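## Task

Carry the plate whose ID is M60 into nest OUT so that its well A1 lies at the nest corner labelled A1. The other two plates must finish back in the nests they began in, facing either way. All three plates must rest flat within their nests' locators and stay there without the robot holding them. Finally open the gripper and pull the hand away.

## Robot and tools

ROBOT. One four-axis SCARA plate mover with a single arm and a gripper that always stays level and cannot tilt. From the base outward its joints are lift (0.000 to 0.550 m), shoulder (-2.000 to 2.000 rad), elbow (-2.800 to 2.800 rad) and wrist yaw (-12.566 to 12.566 rad). Keep the elbow more than 0.4 rad away from 0, or the arm may fold and fault. Joint load limits are lift 54 N, shoulder 8.1 N m, elbow 4.05 N m and wrist yaw 1.35 N m, and a held plate's weight counts toward them. Hitting a limit stops the arm for 10 s and drops the rest of that call.

FRAMES. Scene frame: origin on the table top under the arm base, +z up, +y to the left when facing along +x. Gripper frame: fingers point along +x and open and close along y. The controlled point, end_effector_position, sits midway between the two rubber pads, about 2 to 3 cm behind the fingertips.

execute_actions takes {"actions": [...]}, and the actions run in order. Each action is an object with one or more of "rows", "steps" and "until".
- rows: up to 15 rows, each applied for one control step (1/30 s). A row is exactly 5 numbers, each in [-1, 1], in this order: dx, dy, dz, rz, opening.
- dx, dy, dz, rz are an offset, not a pose. They are measured in the gripper's own axes from the gripper's measured pose at the start of that action. For the first action of a call, the start is the last pose a result reported. Every row is measured from that same start, not from the row before it. 1.0 equals 0.6 m for dx, dy and dz, and 180 degrees for rz. Positive rz turns the gripper about its z axis from +x toward +y.
- opening is an absolute command: +1 is fully open (0.140 m) and -1 is closed (the pads still leave a 0.066 m gap). Going from fully open to closed takes at least about 0.6 s.
- steps: an integer from 1 to 450, at least the number of rows; 15 if omitted. After the last row, the arm keeps heading for that row's target with that row's opening, so give long moves enough steps. At each step the commanded pose is clipped to within 70 mm and 16 degrees of the measured pose. Large moves may end short of the target, so send the remainder in the next action.
- until: stops the action at the first step where every condition holds. It only reads the device, and the arm may still be moving. The only device is scanner, with fields code and reads. Write a value directly, or as [comparison, value] using =, !=, <, <=, > or >=. A number always needs a comparison. Example: {"steps": 150, "until": {"scanner": {"code": "m60"}}}.
- An empty actions list just returns the state and images. Any value out of range or any unknown name rejects the whole call before anything moves.

Smooth motion: nothing plans paths for you. Ramp offsets up gradually, for example by adding 0.01 per row (6 mm per step). Sudden starts can shake a plate loose.

zoom_image takes camera (cam_high 896x504, cam_low 896x504, cam_wrist 616x616) and region [x0, y0, x1, y1] in pixels of that camera's latest image. (0,0) is the top-left corner, and the region can be at most 504 by 504. It returns a closer view. Calibration (K, distortion, T_world_to_cam) was given per camera. It may be off by a couple of degrees and millimetres, and results list any camera whose numbers changed.

finished_scene takes scene (1 or 2). It ends that scene permanently after the last command has been held, reports whether the goal was met, and gives the next scene's task. Call it only once the plates are placed, released and left alone.

RESULTS. The state line gives end_effector_position (m) and end_effector_quat_wxyz in the scene frame. At long reach it may differ somewhat from the true position. Joint positions lists lift, shoulder, elbow, wrist yaw, then the pad gap in m. grip_measured is the measured opening on the same -1..1 scale as the command, with up to about 1 mm of fixed bias per scene. "Hand target" is the pose the controller is currently driving toward. "pose unreachable" means the clearance check changed or blocked the target, and the arm then rests until new rows arrive. Scanner fields: code (the ID currently read, in lower case such as m60, or no_read; never a wrong ID) and reads (how many times code has changed from no_read to an ID). MOTOR HOT appears from 85 °C. At 100 °C an OVER-TEMPERATURE FAULT brakes the arm until it cools. Holding a load heats the motors, even while idle.

GRIPPING. To hold a plate, keep commanding an opening about 0.04 below grip_measured; a smaller margin grips more lightly. Pads push up to about 18 N each. Closing fast can squeeze harder and may spring the fingers open. Brief tugs on a held part, or pushes on loose ones, can happen.

PLATES AND NESTS. To identify a plate, set it flat in nest RD with well A1 at the A1-marked corner, keeping the scanner's view clear. A plate that is back to front there reads no_read. Well A1 sits at the labelled short end, in the corner farther from the labelled long side. Any plate may start reversed. To turn a plate end for end, put it on the raised nest RG and regrip it from the opposite end. OUT is the empty nest lying between two of the plates' nests.

AVOID. Dropping plates, slamming them down, pressing hard into nests or neighbours, knocking anything off the table (that ends the scene), torque or heat faults, and finishing while the gripper still holds a plate.

Each tool is called as name(argument=value, ...), one argument or row to a line, values as JSON.

## Session

execute_actions(
  actions=[],
)

Scene clock: 0.00 s.
end_effector_position=(+0.5342, -0.0923, +0.4131) grip_measured=+1.00 end_effector_quat_wxyz=(-0.097, -0.000, -0.000, +0.995)
Joint positions: [ 0.408 -0.382 -2.595  0.03   0.14 ]
Hand target: +0.534, -0.092, +0.413; -0.097, -0.000, -0.000, +0.995
scanner: code=no_read reads=0

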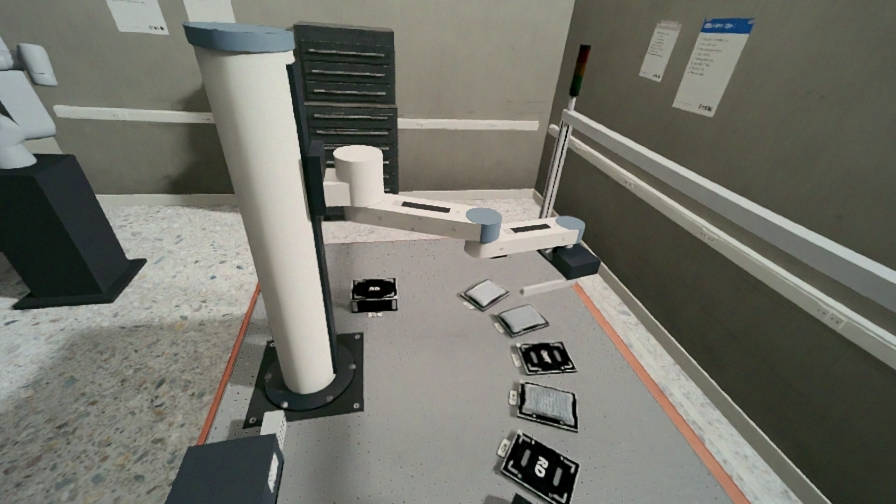

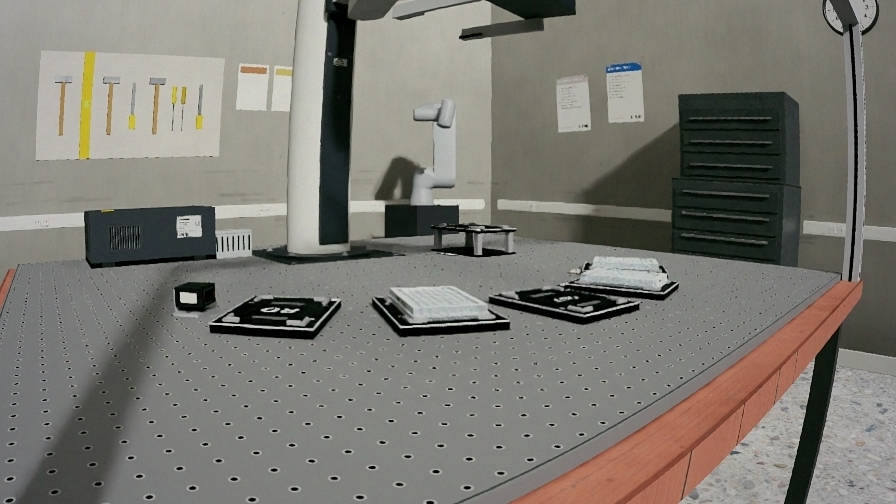

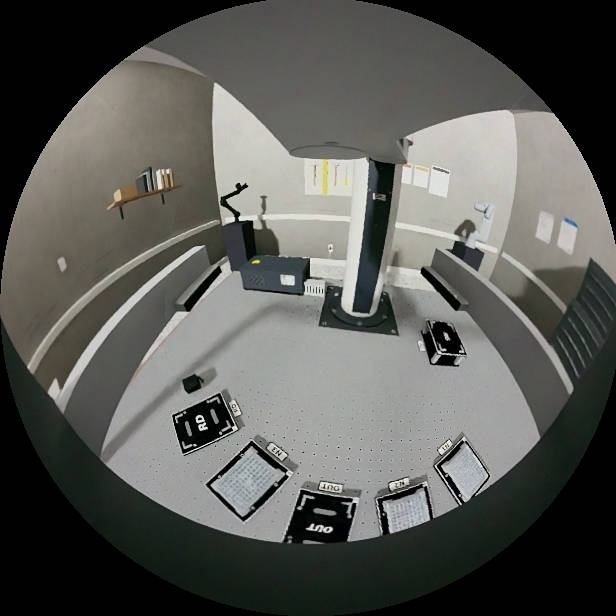

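execute_actions(
  actions=[
    {"rows":[[-0.208,0.292,-0.4,-0.167,1]],"steps":90},
  ],
)

Scene clock: 22.23 s.
end_effector_position=(+0.6894, -0.2400, +0.1731) grip_measured=+1.00 end_effector_quat_wxyz=(+0.736, +0.000, +0.000, -0.677)
Joint positions: [ 0.168 -0.355 -2.801  1.669  0.14 ]
Hand target: +0.689, -0.240, +0.173; +0.737, +0.000, +0.000, -0.676
Off the commanded pose: 0.001 m, 114 deg; orientation clipped at the last step of the last action.
scanner: code=no_read reads=0
joint sent to its limit — the command would take joint 3 (elbow) past its lower limit, so that joint was sent only as far as its limit.
camera_calibration (this result's frames):
cam_wrist: T_world_to_cam=[[-0.996569, -0.0827589, -0.000716861, 0.675718], [-0.0493784, 0.601514, -0.797335, 0.303745], [0.0664177, -0.794564, -0.603537, -0.0363385], [0, 0, 0, 1]] pos_world=[0.690812, -0.155658, 0.220739]

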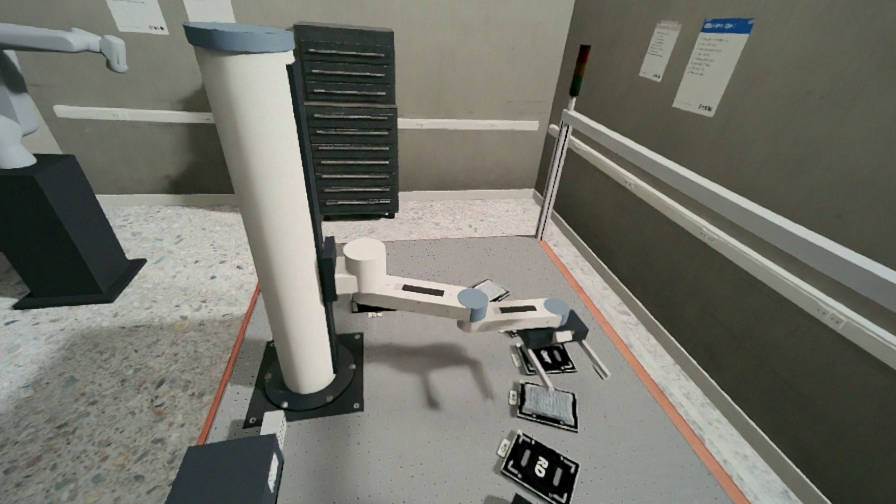

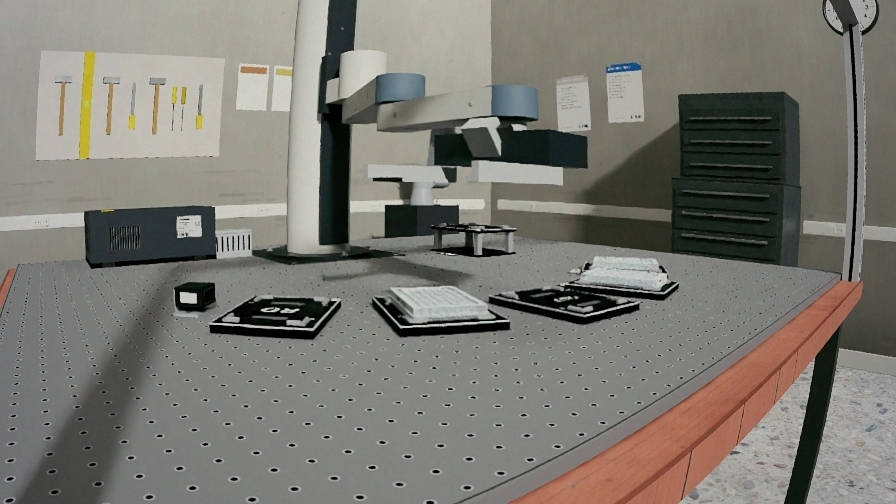

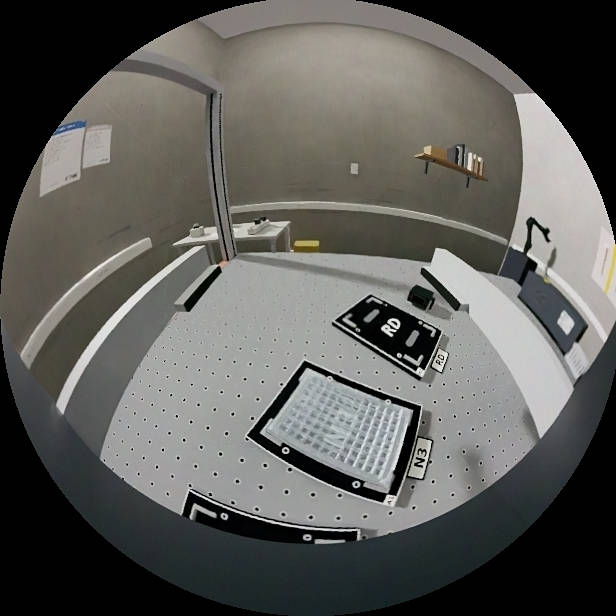

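execute_actions(
  actions=[
    {"rows":[[0,0,0,-0.633,1]],"steps":90},
  ],
)

Scene clock: 31.60 s.
end_effector_position=(+0.6884, -0.2399, +0.1731) grip_measured=+1.00 end_effector_quat_wxyz=(+0.734, +0.000, +0.000, -0.679)
Joint positions: [ 0.168 -0.354 -2.801  1.661  0.14 ]
Hand target: +0.688, -0.240, +0.173; +0.734, +0.000, +0.000, -0.679
Off the commanded pose: 0.001 m, 114 deg; orientation clipped at the last step of the last action.
scanner: code=no_read reads=0
joint sent to its limit — the command would take joint 3 (elbow) past its lower limit, so that joint was sent only as far as its limit.
camera_calibration (this result's frames):
cam_wrist: T_world_to_cam=[[-0.997139, -0.0755898, -0.000716861, 0.676882], [-0.0450513, 0.601853, -0.797335, 0.300723], [0.0607018, -0.795021, -0.603537, -0.0323473], [0, 0, 0, 1]] pos_world=[0.690457, -0.155543, 0.22074]

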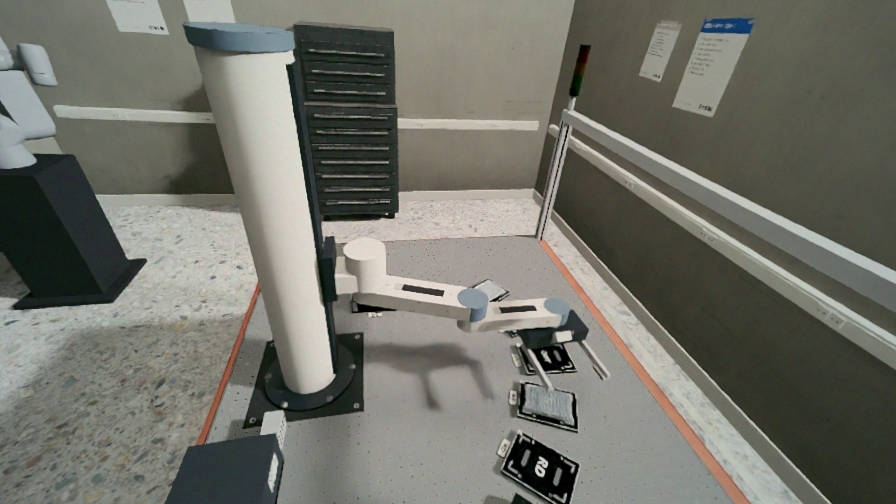

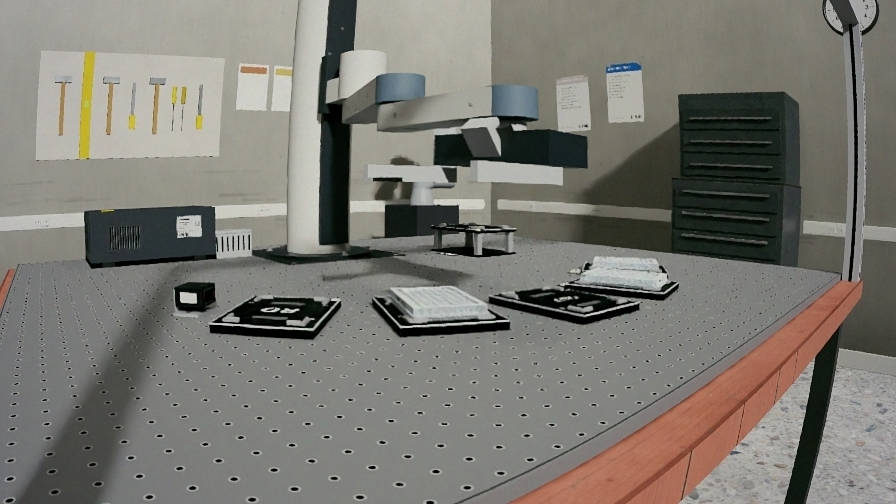

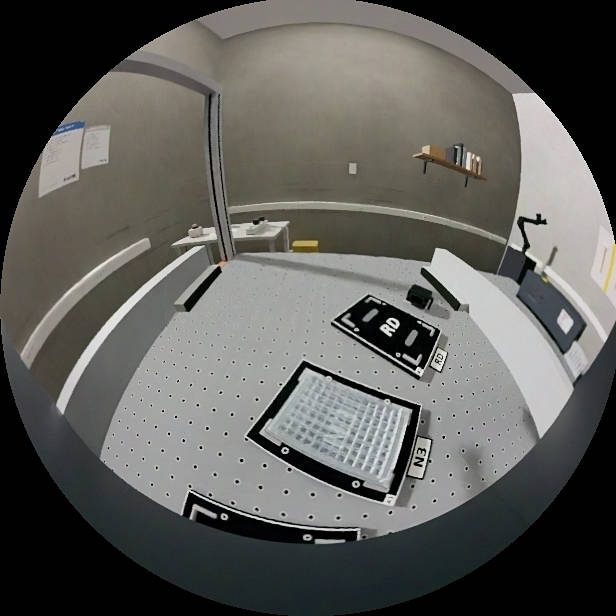

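execute_actions(
  actions=[
    {"rows":[[-0.1,-0.173,0,0,1]],"steps":40},
    {"rows":[[0,0,0,-0.633,1]],"steps":90},
  ],
)

Scene clock: 45.43 s.
end_effector_position=(+0.5791, -0.1878, +0.1731) grip_measured=+1.00 end_effector_quat_wxyz=(-0.376, -0.000, -0.000, +0.927)
Joint positions: [ 0.168 -0.334 -2.801  0.764  0.14 ]
Hand target: +0.579, -0.188, +0.173; -0.376, -0.000, -0.000, +0.927
Off the commanded pose: 0.001 m, 64 deg; orientation clipped at the last step of the last action.
scanner: code=no_read reads=0
joint sent to its limit — the command would take joint 3 (elbow) past its lower limit, so that joint was sent only as far as its limit.
camera_calibration (this result's frames):
cam_wrist: T_world_to_cam=[[-0.695795, 0.71824, -0.000716861, 0.546396], [0.433882, 0.419527, -0.797335, -0.0471449], [-0.572377, -0.555092, -0.603537, 0.427381], [0, 0, 0, 1]] pos_world=[0.645258, -0.13543, 0.220741]

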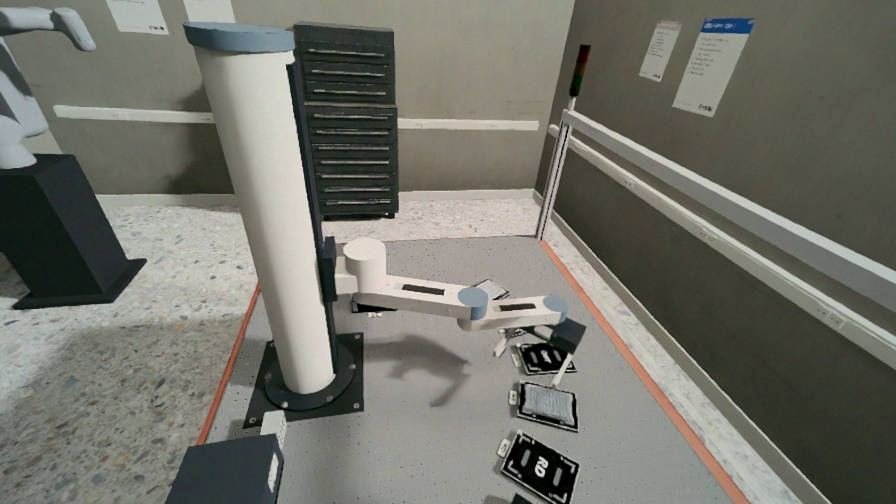

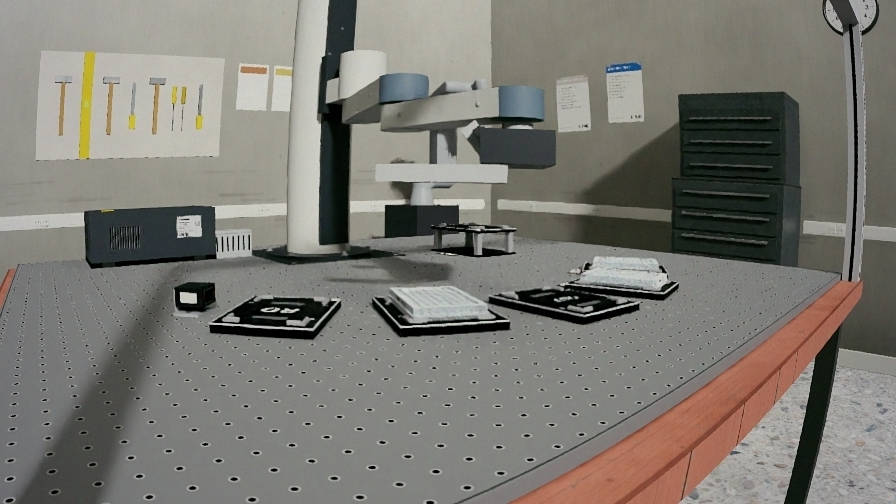

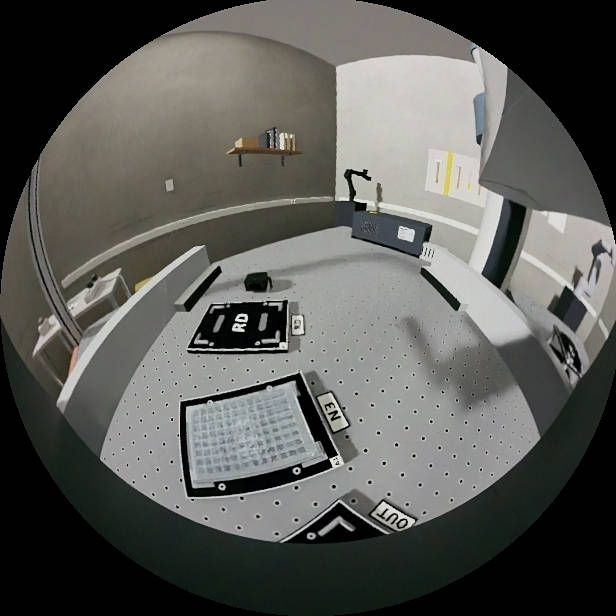

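execute_actions(
  actions=[
    {"rows":[[-0.036,0.058,0,0.617,1]],"steps":90},
  ],
)

Scene clock: 59.33 s.
end_effector_position=(+0.6189, -0.1980, +0.1731) grip_measured=+1.00 end_effector_quat_wxyz=(+0.977, +0.000, +0.000, -0.215)
Joint positions: [ 0.168 -1.173 -1.45   2.191  0.14 ]
Hand target: +0.619, -0.198, +0.173; +0.977, +0.000, +0.000, -0.214
Off the commanded pose: 0.000 m, 0 deg.
scanner: code=no_read reads=0
camera_calibration (this result's frames):
cam_wrist: T_world_to_cam=[[-0.420862, -0.907124, -0.000716861, 0.0894454], [-0.547243, 0.254524, -0.797335, 0.514426], [0.723464, -0.335176, -0.603537, -0.313989], [0, 0, 0, 1]] pos_world=[0.54632, -0.155037, 0.22073]

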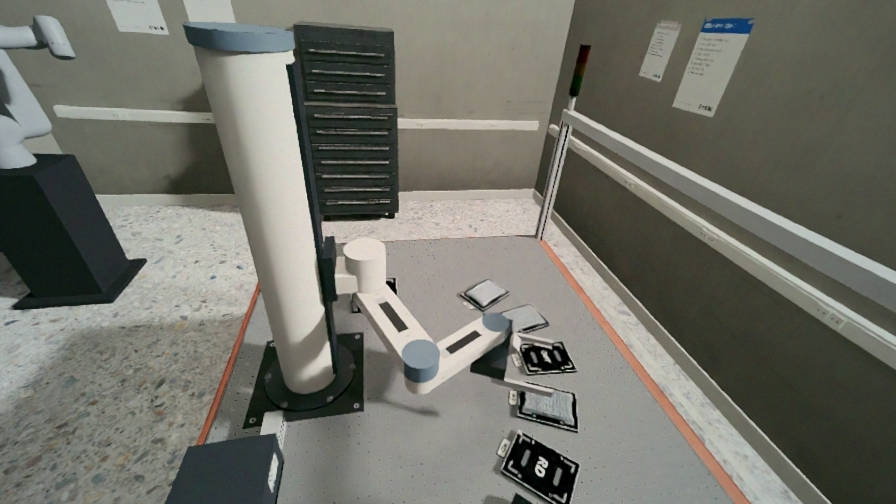

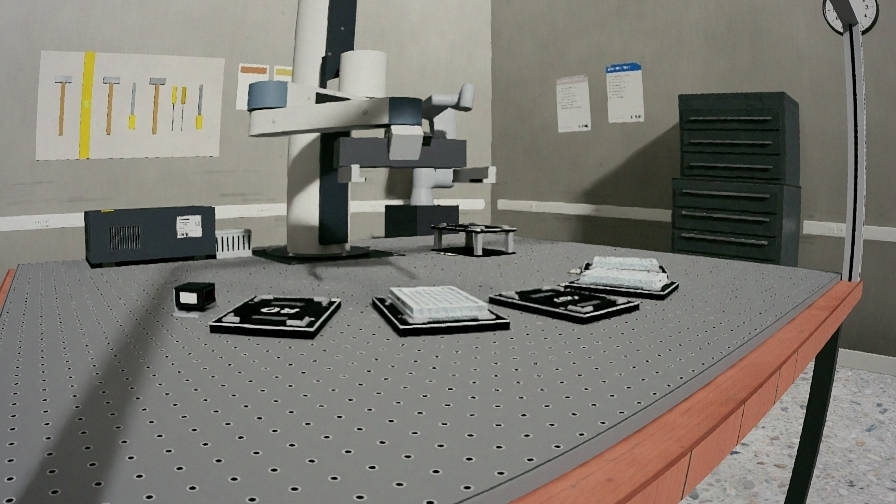

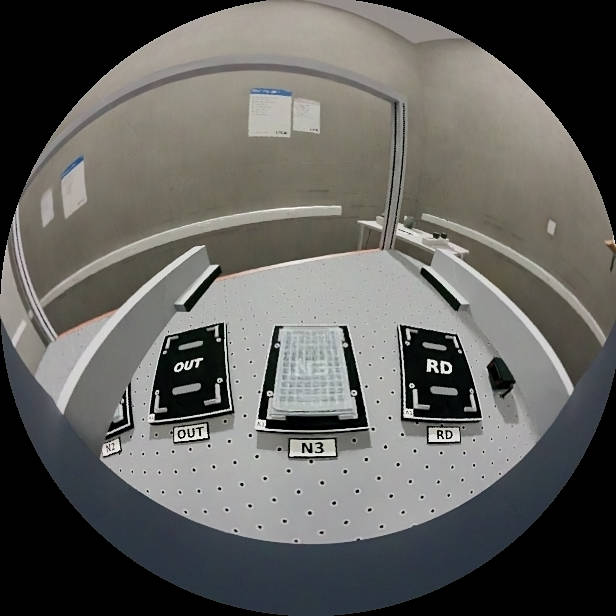

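execute_actions(
  actions=[
    {"rows":[[0.058,0,-0.2,0,1]],"steps":30},
  ],
)

Scene clock: 65.03 s.
end_effector_position=(+0.6505, -0.2126, +0.0530) grip_measured=+1.00 end_effector_quat_wxyz=(+0.977, +0.000, +0.000, -0.215)
Joint positions: [ 0.048 -1.096 -1.638  2.301  0.14 ]
Hand target: +0.651, -0.213, +0.053; +0.977, +0.000, +0.000, -0.215
Off the commanded pose: 0.000 m, 0 deg.
scanner: code=no_read reads=0
camera_calibration (this result's frames):
cam_wrist: T_world_to_cam=[[-0.421125, -0.907002, -0.000716861, 0.0896344], [-0.547169, 0.254683, -0.797335, 0.439696], [0.723367, -0.335385, -0.603537, -0.414174], [0, 0, 0, 1]] pos_world=[0.577935, -0.169592, 0.10068]

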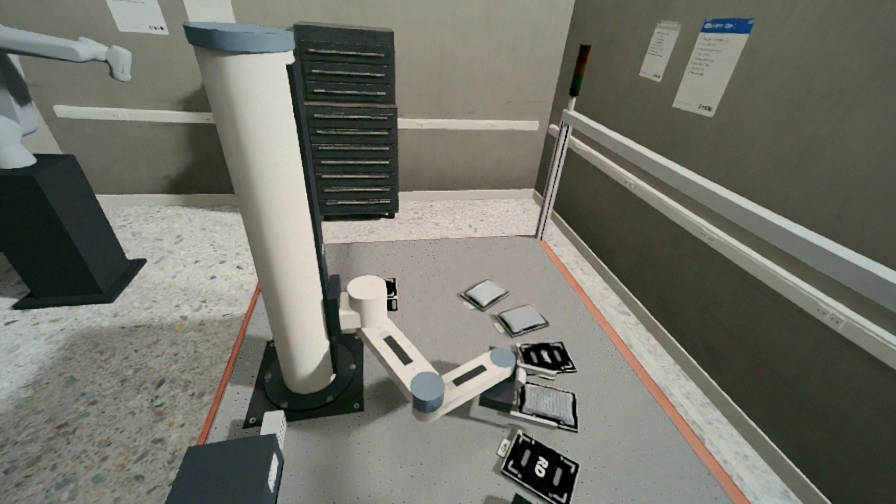

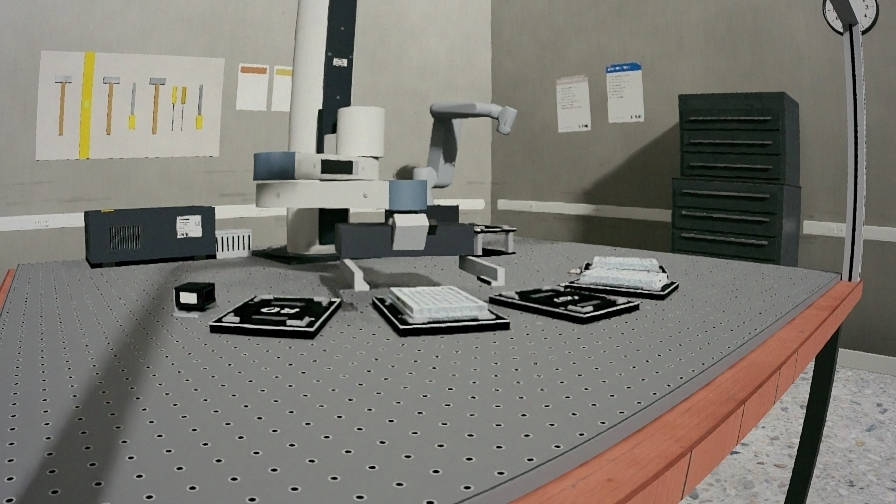

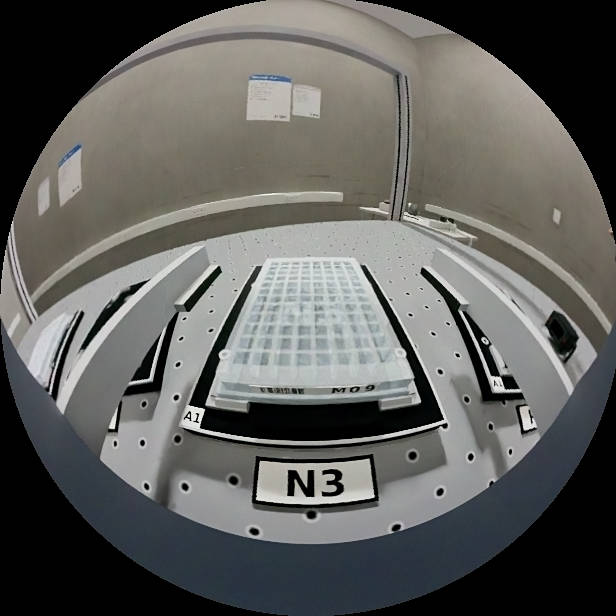

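execute_actions(
  actions=[
    {"rows":[[0,0,0.1,0,1]],"steps":15},
    {"rows":[[-0.275,0.448,0,0.21,1]],"steps":75},
  ],
)

Scene clock: 74.23 s.
end_effector_position=(+0.6134, +0.1008, +0.1131) grip_measured=+1.00 end_effector_quat_wxyz=(+0.994, +0.000, +0.000, +0.113)
Joint positions: [ 0.108 -0.607 -1.269  2.103  0.14 ]
Hand target: +0.613, +0.101, +0.113; +0.994, +0.000, +0.000, +0.113
Off the commanded pose: 0.000 m, 0 deg.
scanner: code=no_read reads=0
camera_calibration (this result's frames):
cam_wrist: T_world_to_cam=[[0.223576, -0.974686, -0.000716861, -0.0303765], [-0.588387, -0.13438, -0.797335, 0.451949], [0.777055, 0.178687, -0.603537, -0.330731], [0, 0, 0, 1]] pos_world=[0.529708, 0.0902223, 0.160724]

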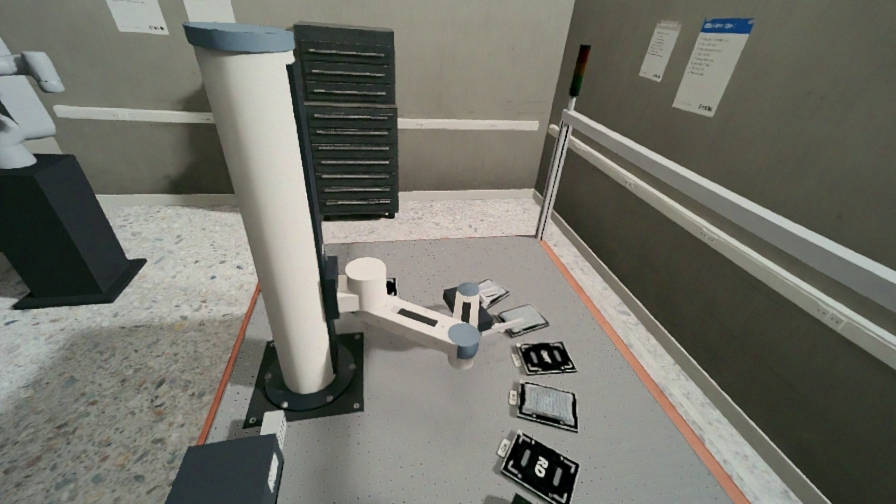

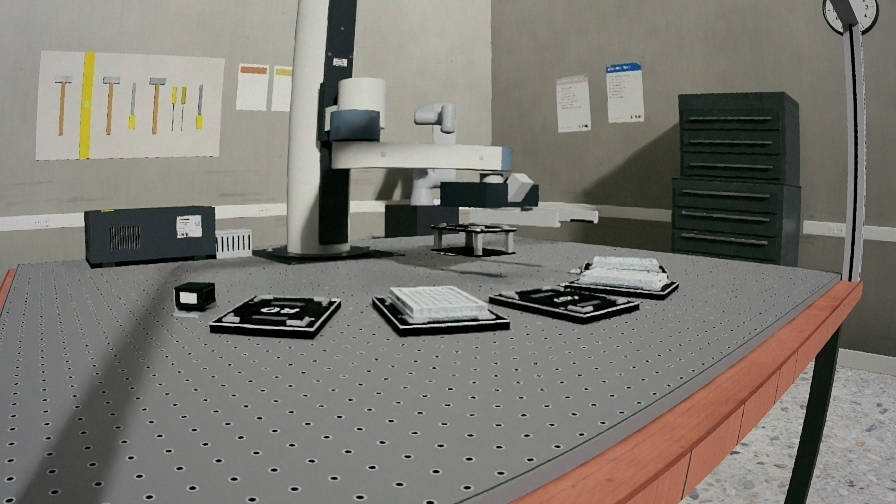

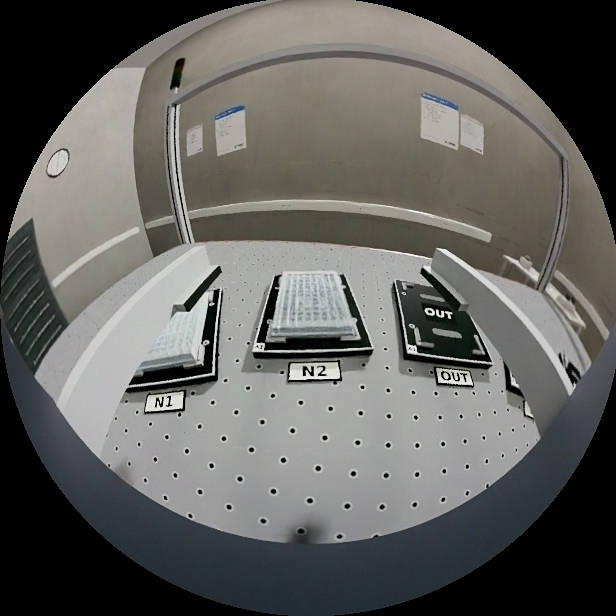

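execute_actions(
  actions=[
    {"rows":[[0.14,0,-0.095,0,1]],"steps":30},
  ],
)

zoom_image(
  camera="cam_wrist",
  region=[100,200,520,520],
)

Scene clock: 78.77 s.
end_effector_position=(+0.6953, +0.1197, +0.0560) grip_measured=+1.00 end_effector_quat_wxyz=(+0.994, +0.000, +0.000, +0.113)
Joint positions: [ 0.051 -0.421 -1.714  2.362  0.14 ]
Hand target: +0.695, +0.120, +0.056; +0.994, +0.000, +0.000, +0.113
Off the commanded pose: 0.000 m, 0 deg.
scanner: code=no_read reads=0
camera_calibration (this result's frames):
cam_wrist: T_world_to_cam=[[0.223155, -0.974783, -0.000716861, -0.0299702], [-0.588445, -0.134125, -0.797335, 0.457177], [0.777132, 0.178351, -0.603537, -0.432165], [0, 0, 0, 1]] pos_world=[0.611561, 0.109181, 0.103675]

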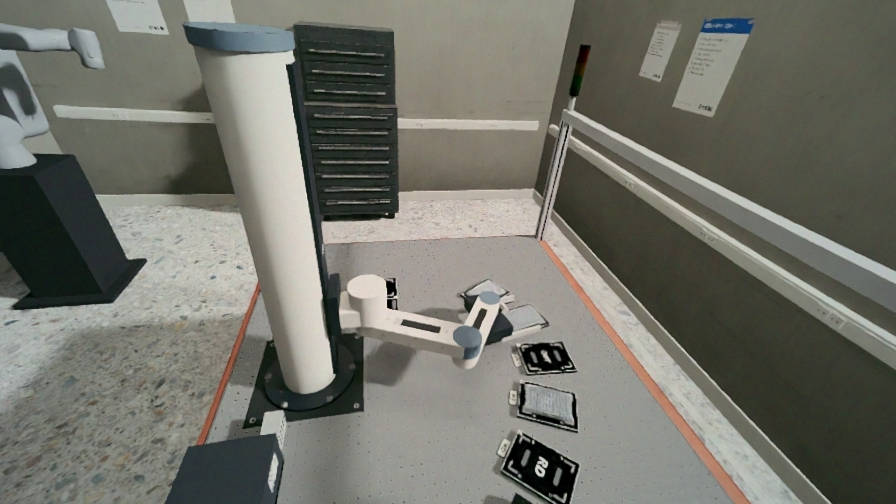

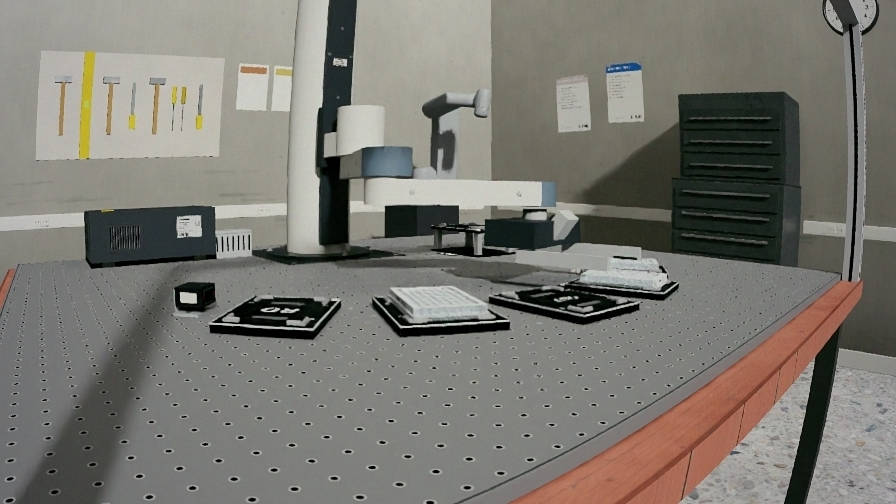

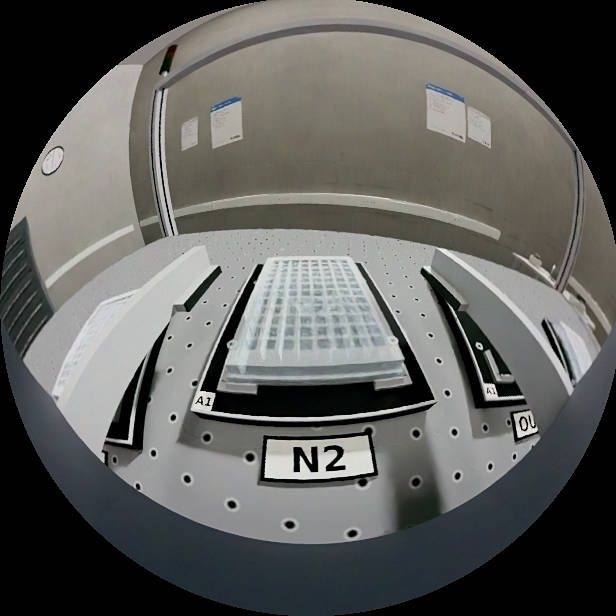

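Region (100, 200, 520, 520) of cam_wrist's 616x616 image, scaled by 1.200, with more detail than that image has; it fills the top 384 rows of this view, and the rest is white.

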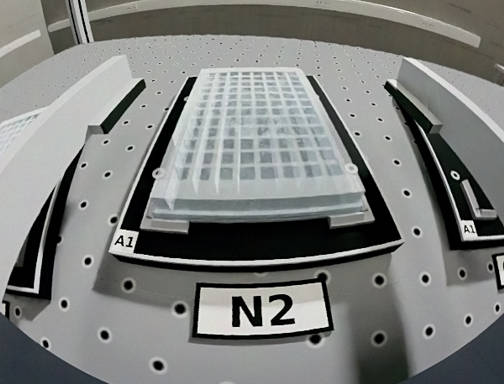

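execute_actions(
  actions=[
    {"rows":[[0,0,0.1,0,1]],"steps":12},
    {"rows":[[-0.044,0.284,0,0.103,1]],"steps":45},
    {"rows":[[0,0,-0.1,0,1]],"steps":15},
  ],
)

Scene clock: 87.03 s.
end_effector_position=(+0.6311, +0.2799, +0.0563) grip_measured=+1.00 end_effector_quat_wxyz=(+0.962, +0.000, +0.000, +0.272)
Joint positions: [ 0.051 -0.094 -1.721  2.365  0.14 ]
Hand target: +0.631, +0.280, +0.056; +0.962, +0.000, +0.000, +0.272
Off the commanded pose: 0.000 m, 0 deg.
scanner: code=no_read reads=0
camera_calibration (this result's frames):
cam_wrist: T_world_to_cam=[[0.52143, -0.853294, -0.000716861, -0.0817967], [-0.515293, -0.314214, -0.797335, 0.445355], [0.680136, 0.416123, -0.603537, -0.41602], [0, 0, 0, 1]] pos_world=[0.55509, 0.243256, 0.103955]

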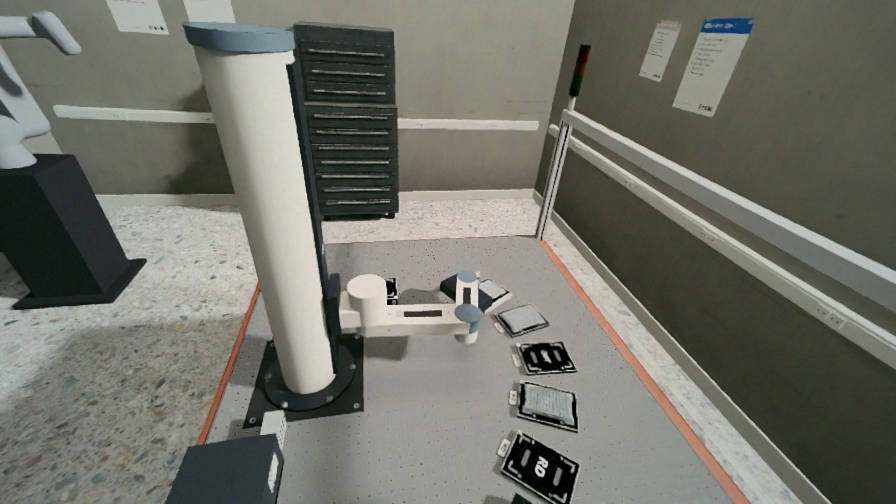

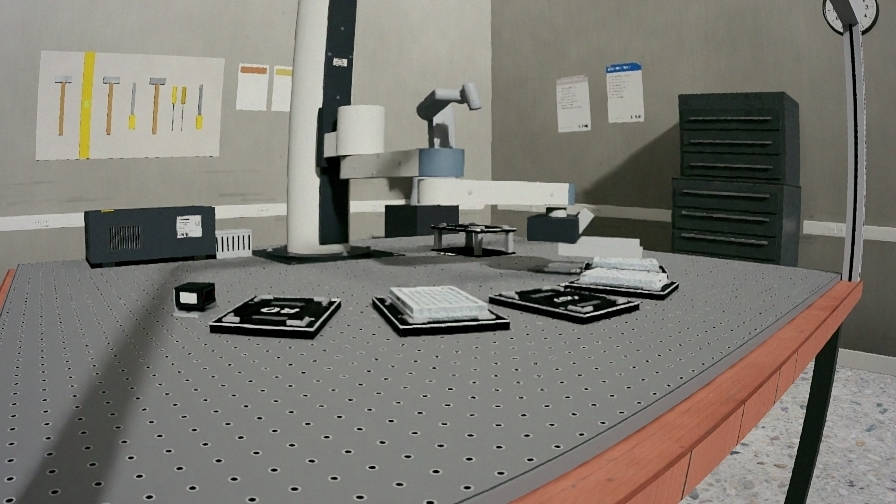

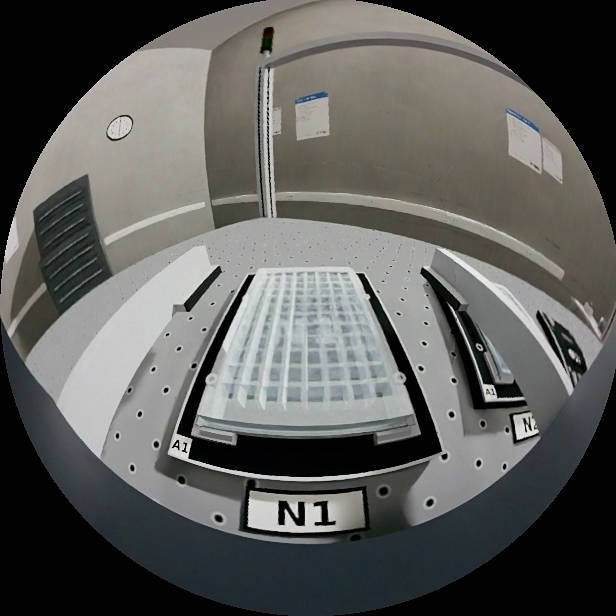

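zoom_image(
  camera="cam_low",
  region=[360,240,700,340],
)

Region (360, 240, 700, 340) of cam_low's 896x504 image, scaled by 1.482, with more detail than that image has; it fills the top 148 rows of this view, and the rest is white.

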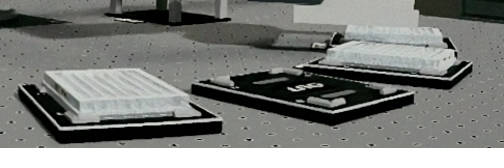

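execute_actions(
  actions=[
    {"rows":[[0,0,-0.063,0,1]],"steps":20},
    {"rows":[[0,0,0,0,0.2],[0,0,0,0,-0.3],[0,0,0,0,-0.6]],"steps":30},
  ],
)

Scene clock: 108.40 s.
end_effector_position=(+0.6311, +0.2798, +0.0269) grip_measured=+1.00 end_effector_quat_wxyz=(+0.962, +0.000, +0.000, +0.272)
Joint positions: [ 0.022 -0.094 -1.721  2.365  0.14 ]
Hand target: +0.631, +0.280, +0.026; +0.962, +0.000, +0.000, +0.272
Off the commanded pose: 0.008 m, 0 deg.
TORQUE FAULT: the external load on joint 1 (lift) reached its load limit, and the arm stopped for 10 seconds. The arm's remaining commands of this call were not run. The arm holds where it stopped, with its grip as last carried out, and accepts commands again: back off and push less far. The arm stops again, at the same cost, whenever a joint's load reaches its limit.
scanner: code=no_read reads=0
camera_calibration (this result's frames):
cam_wrist: T_world_to_cam=[[0.52143, -0.853294, -0.000716861, -0.0818257], [-0.515292, -0.314215, -0.797335, 0.421859], [0.680135, 0.416124, -0.603537, -0.433731], [0, 0, 0, 1]] pos_world=[0.555043, 0.243219, 0.0745318]

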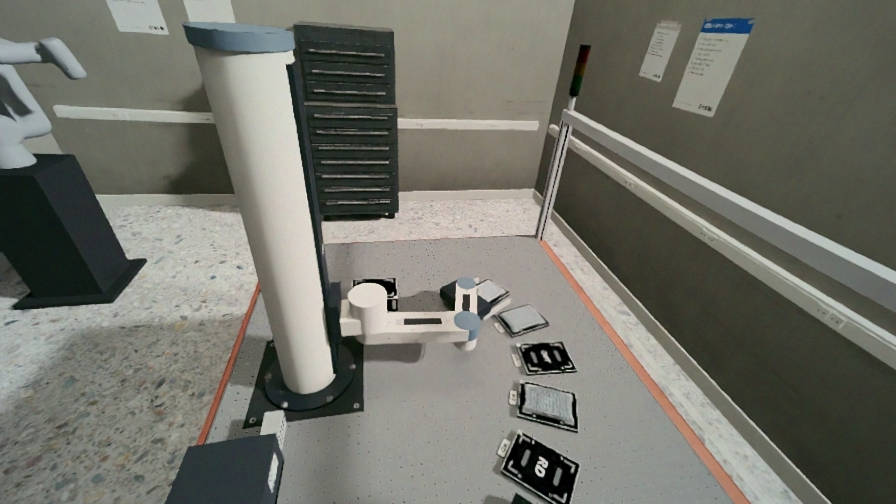

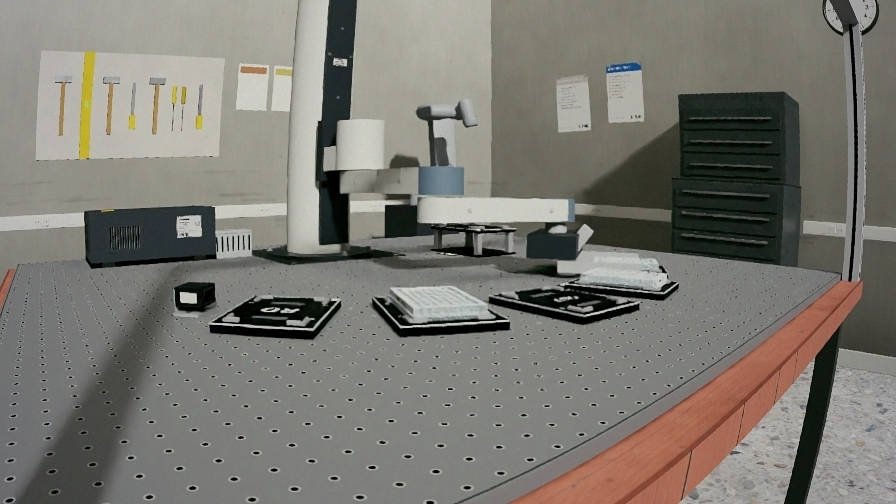

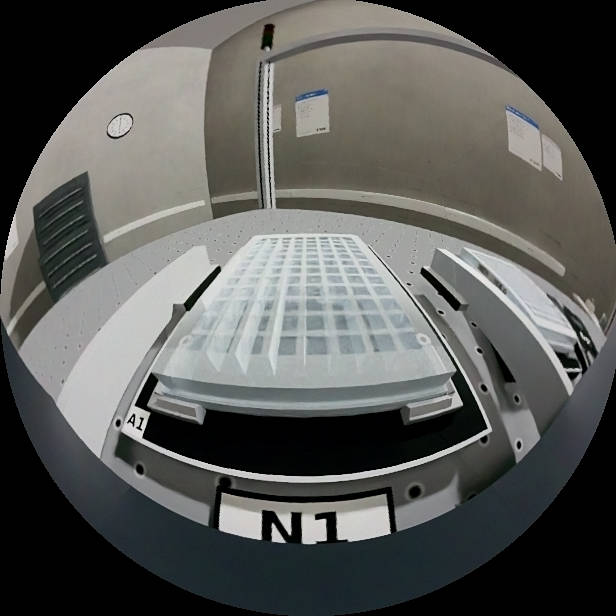

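execute_actions(
  actions=[
    {"rows":[[0,0,0.008,0,1]],"steps":10},
    {"rows":[[0,0,0,0,0.2],[0,0,0,0,-0.3],[0,0,0,0,-0.6]],"steps":30},
  ],
)

Scene clock: 125.93 s.
end_effector_position=(+0.6240, +0.2889, +0.0317) grip_measured=-0.49 end_effector_quat_wxyz=(+0.957, +0.000, +0.000, +0.292)
Joint positions: [ 0.027 -0.082 -1.714  2.389  0.085]
Hand target: +0.627, +0.284, +0.032; +0.959, +0.000, +0.000, +0.283
Off the commanded pose: 0.012 m, 2 deg.
TORQUE FAULT: the external load on joint 4 (wrist yaw) reached its load limit, and the arm stopped for 10 seconds. The arm's remaining commands of this call were not run. The arm holds where it stopped, with its grip as last carried out, and accepts commands again: back off and push less far. The arm stops again, at the same cost, whenever a joint's load reaches its limit.
scanner: code=no_read reads=0
camera_calibration (this result's frames):
cam_wrist: T_world_to_cam=[[0.556446, -0.830884, -0.000716861, -0.0986959], [-0.501787, -0.335361, -0.797335, 0.422663], [0.662252, 0.444033, -0.603537, -0.426735], [0, 0, 0, 1]] pos_world=[0.549611, 0.249224, 0.0793828]

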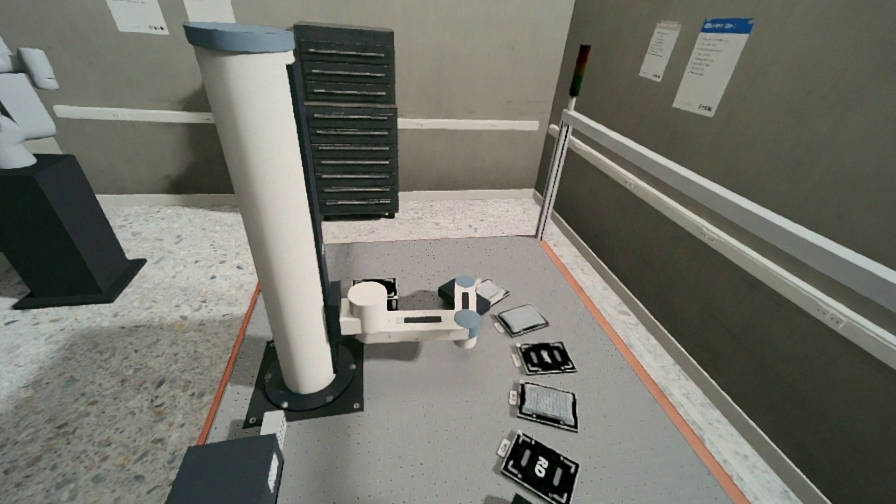

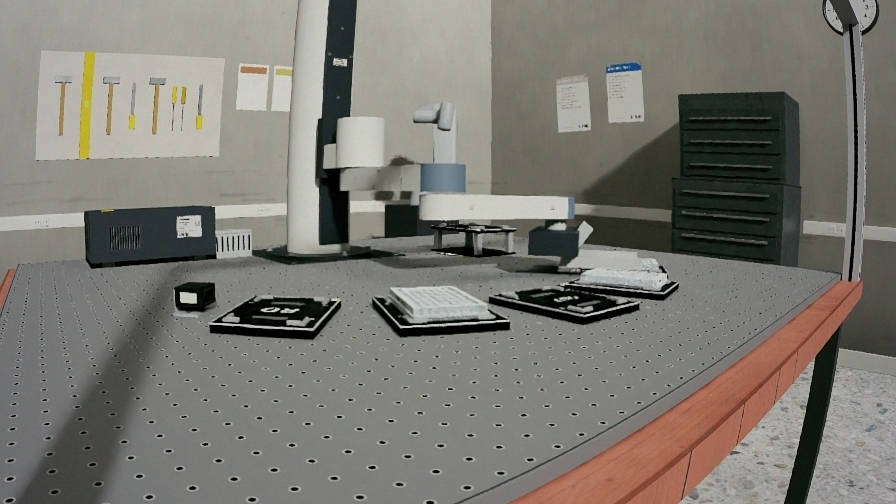

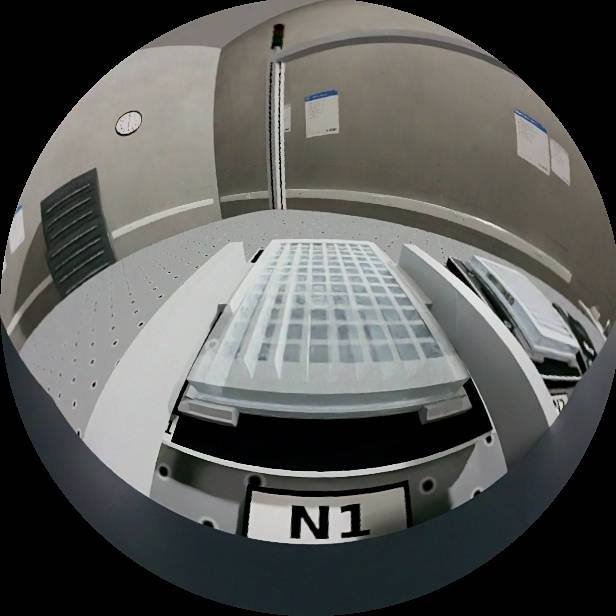

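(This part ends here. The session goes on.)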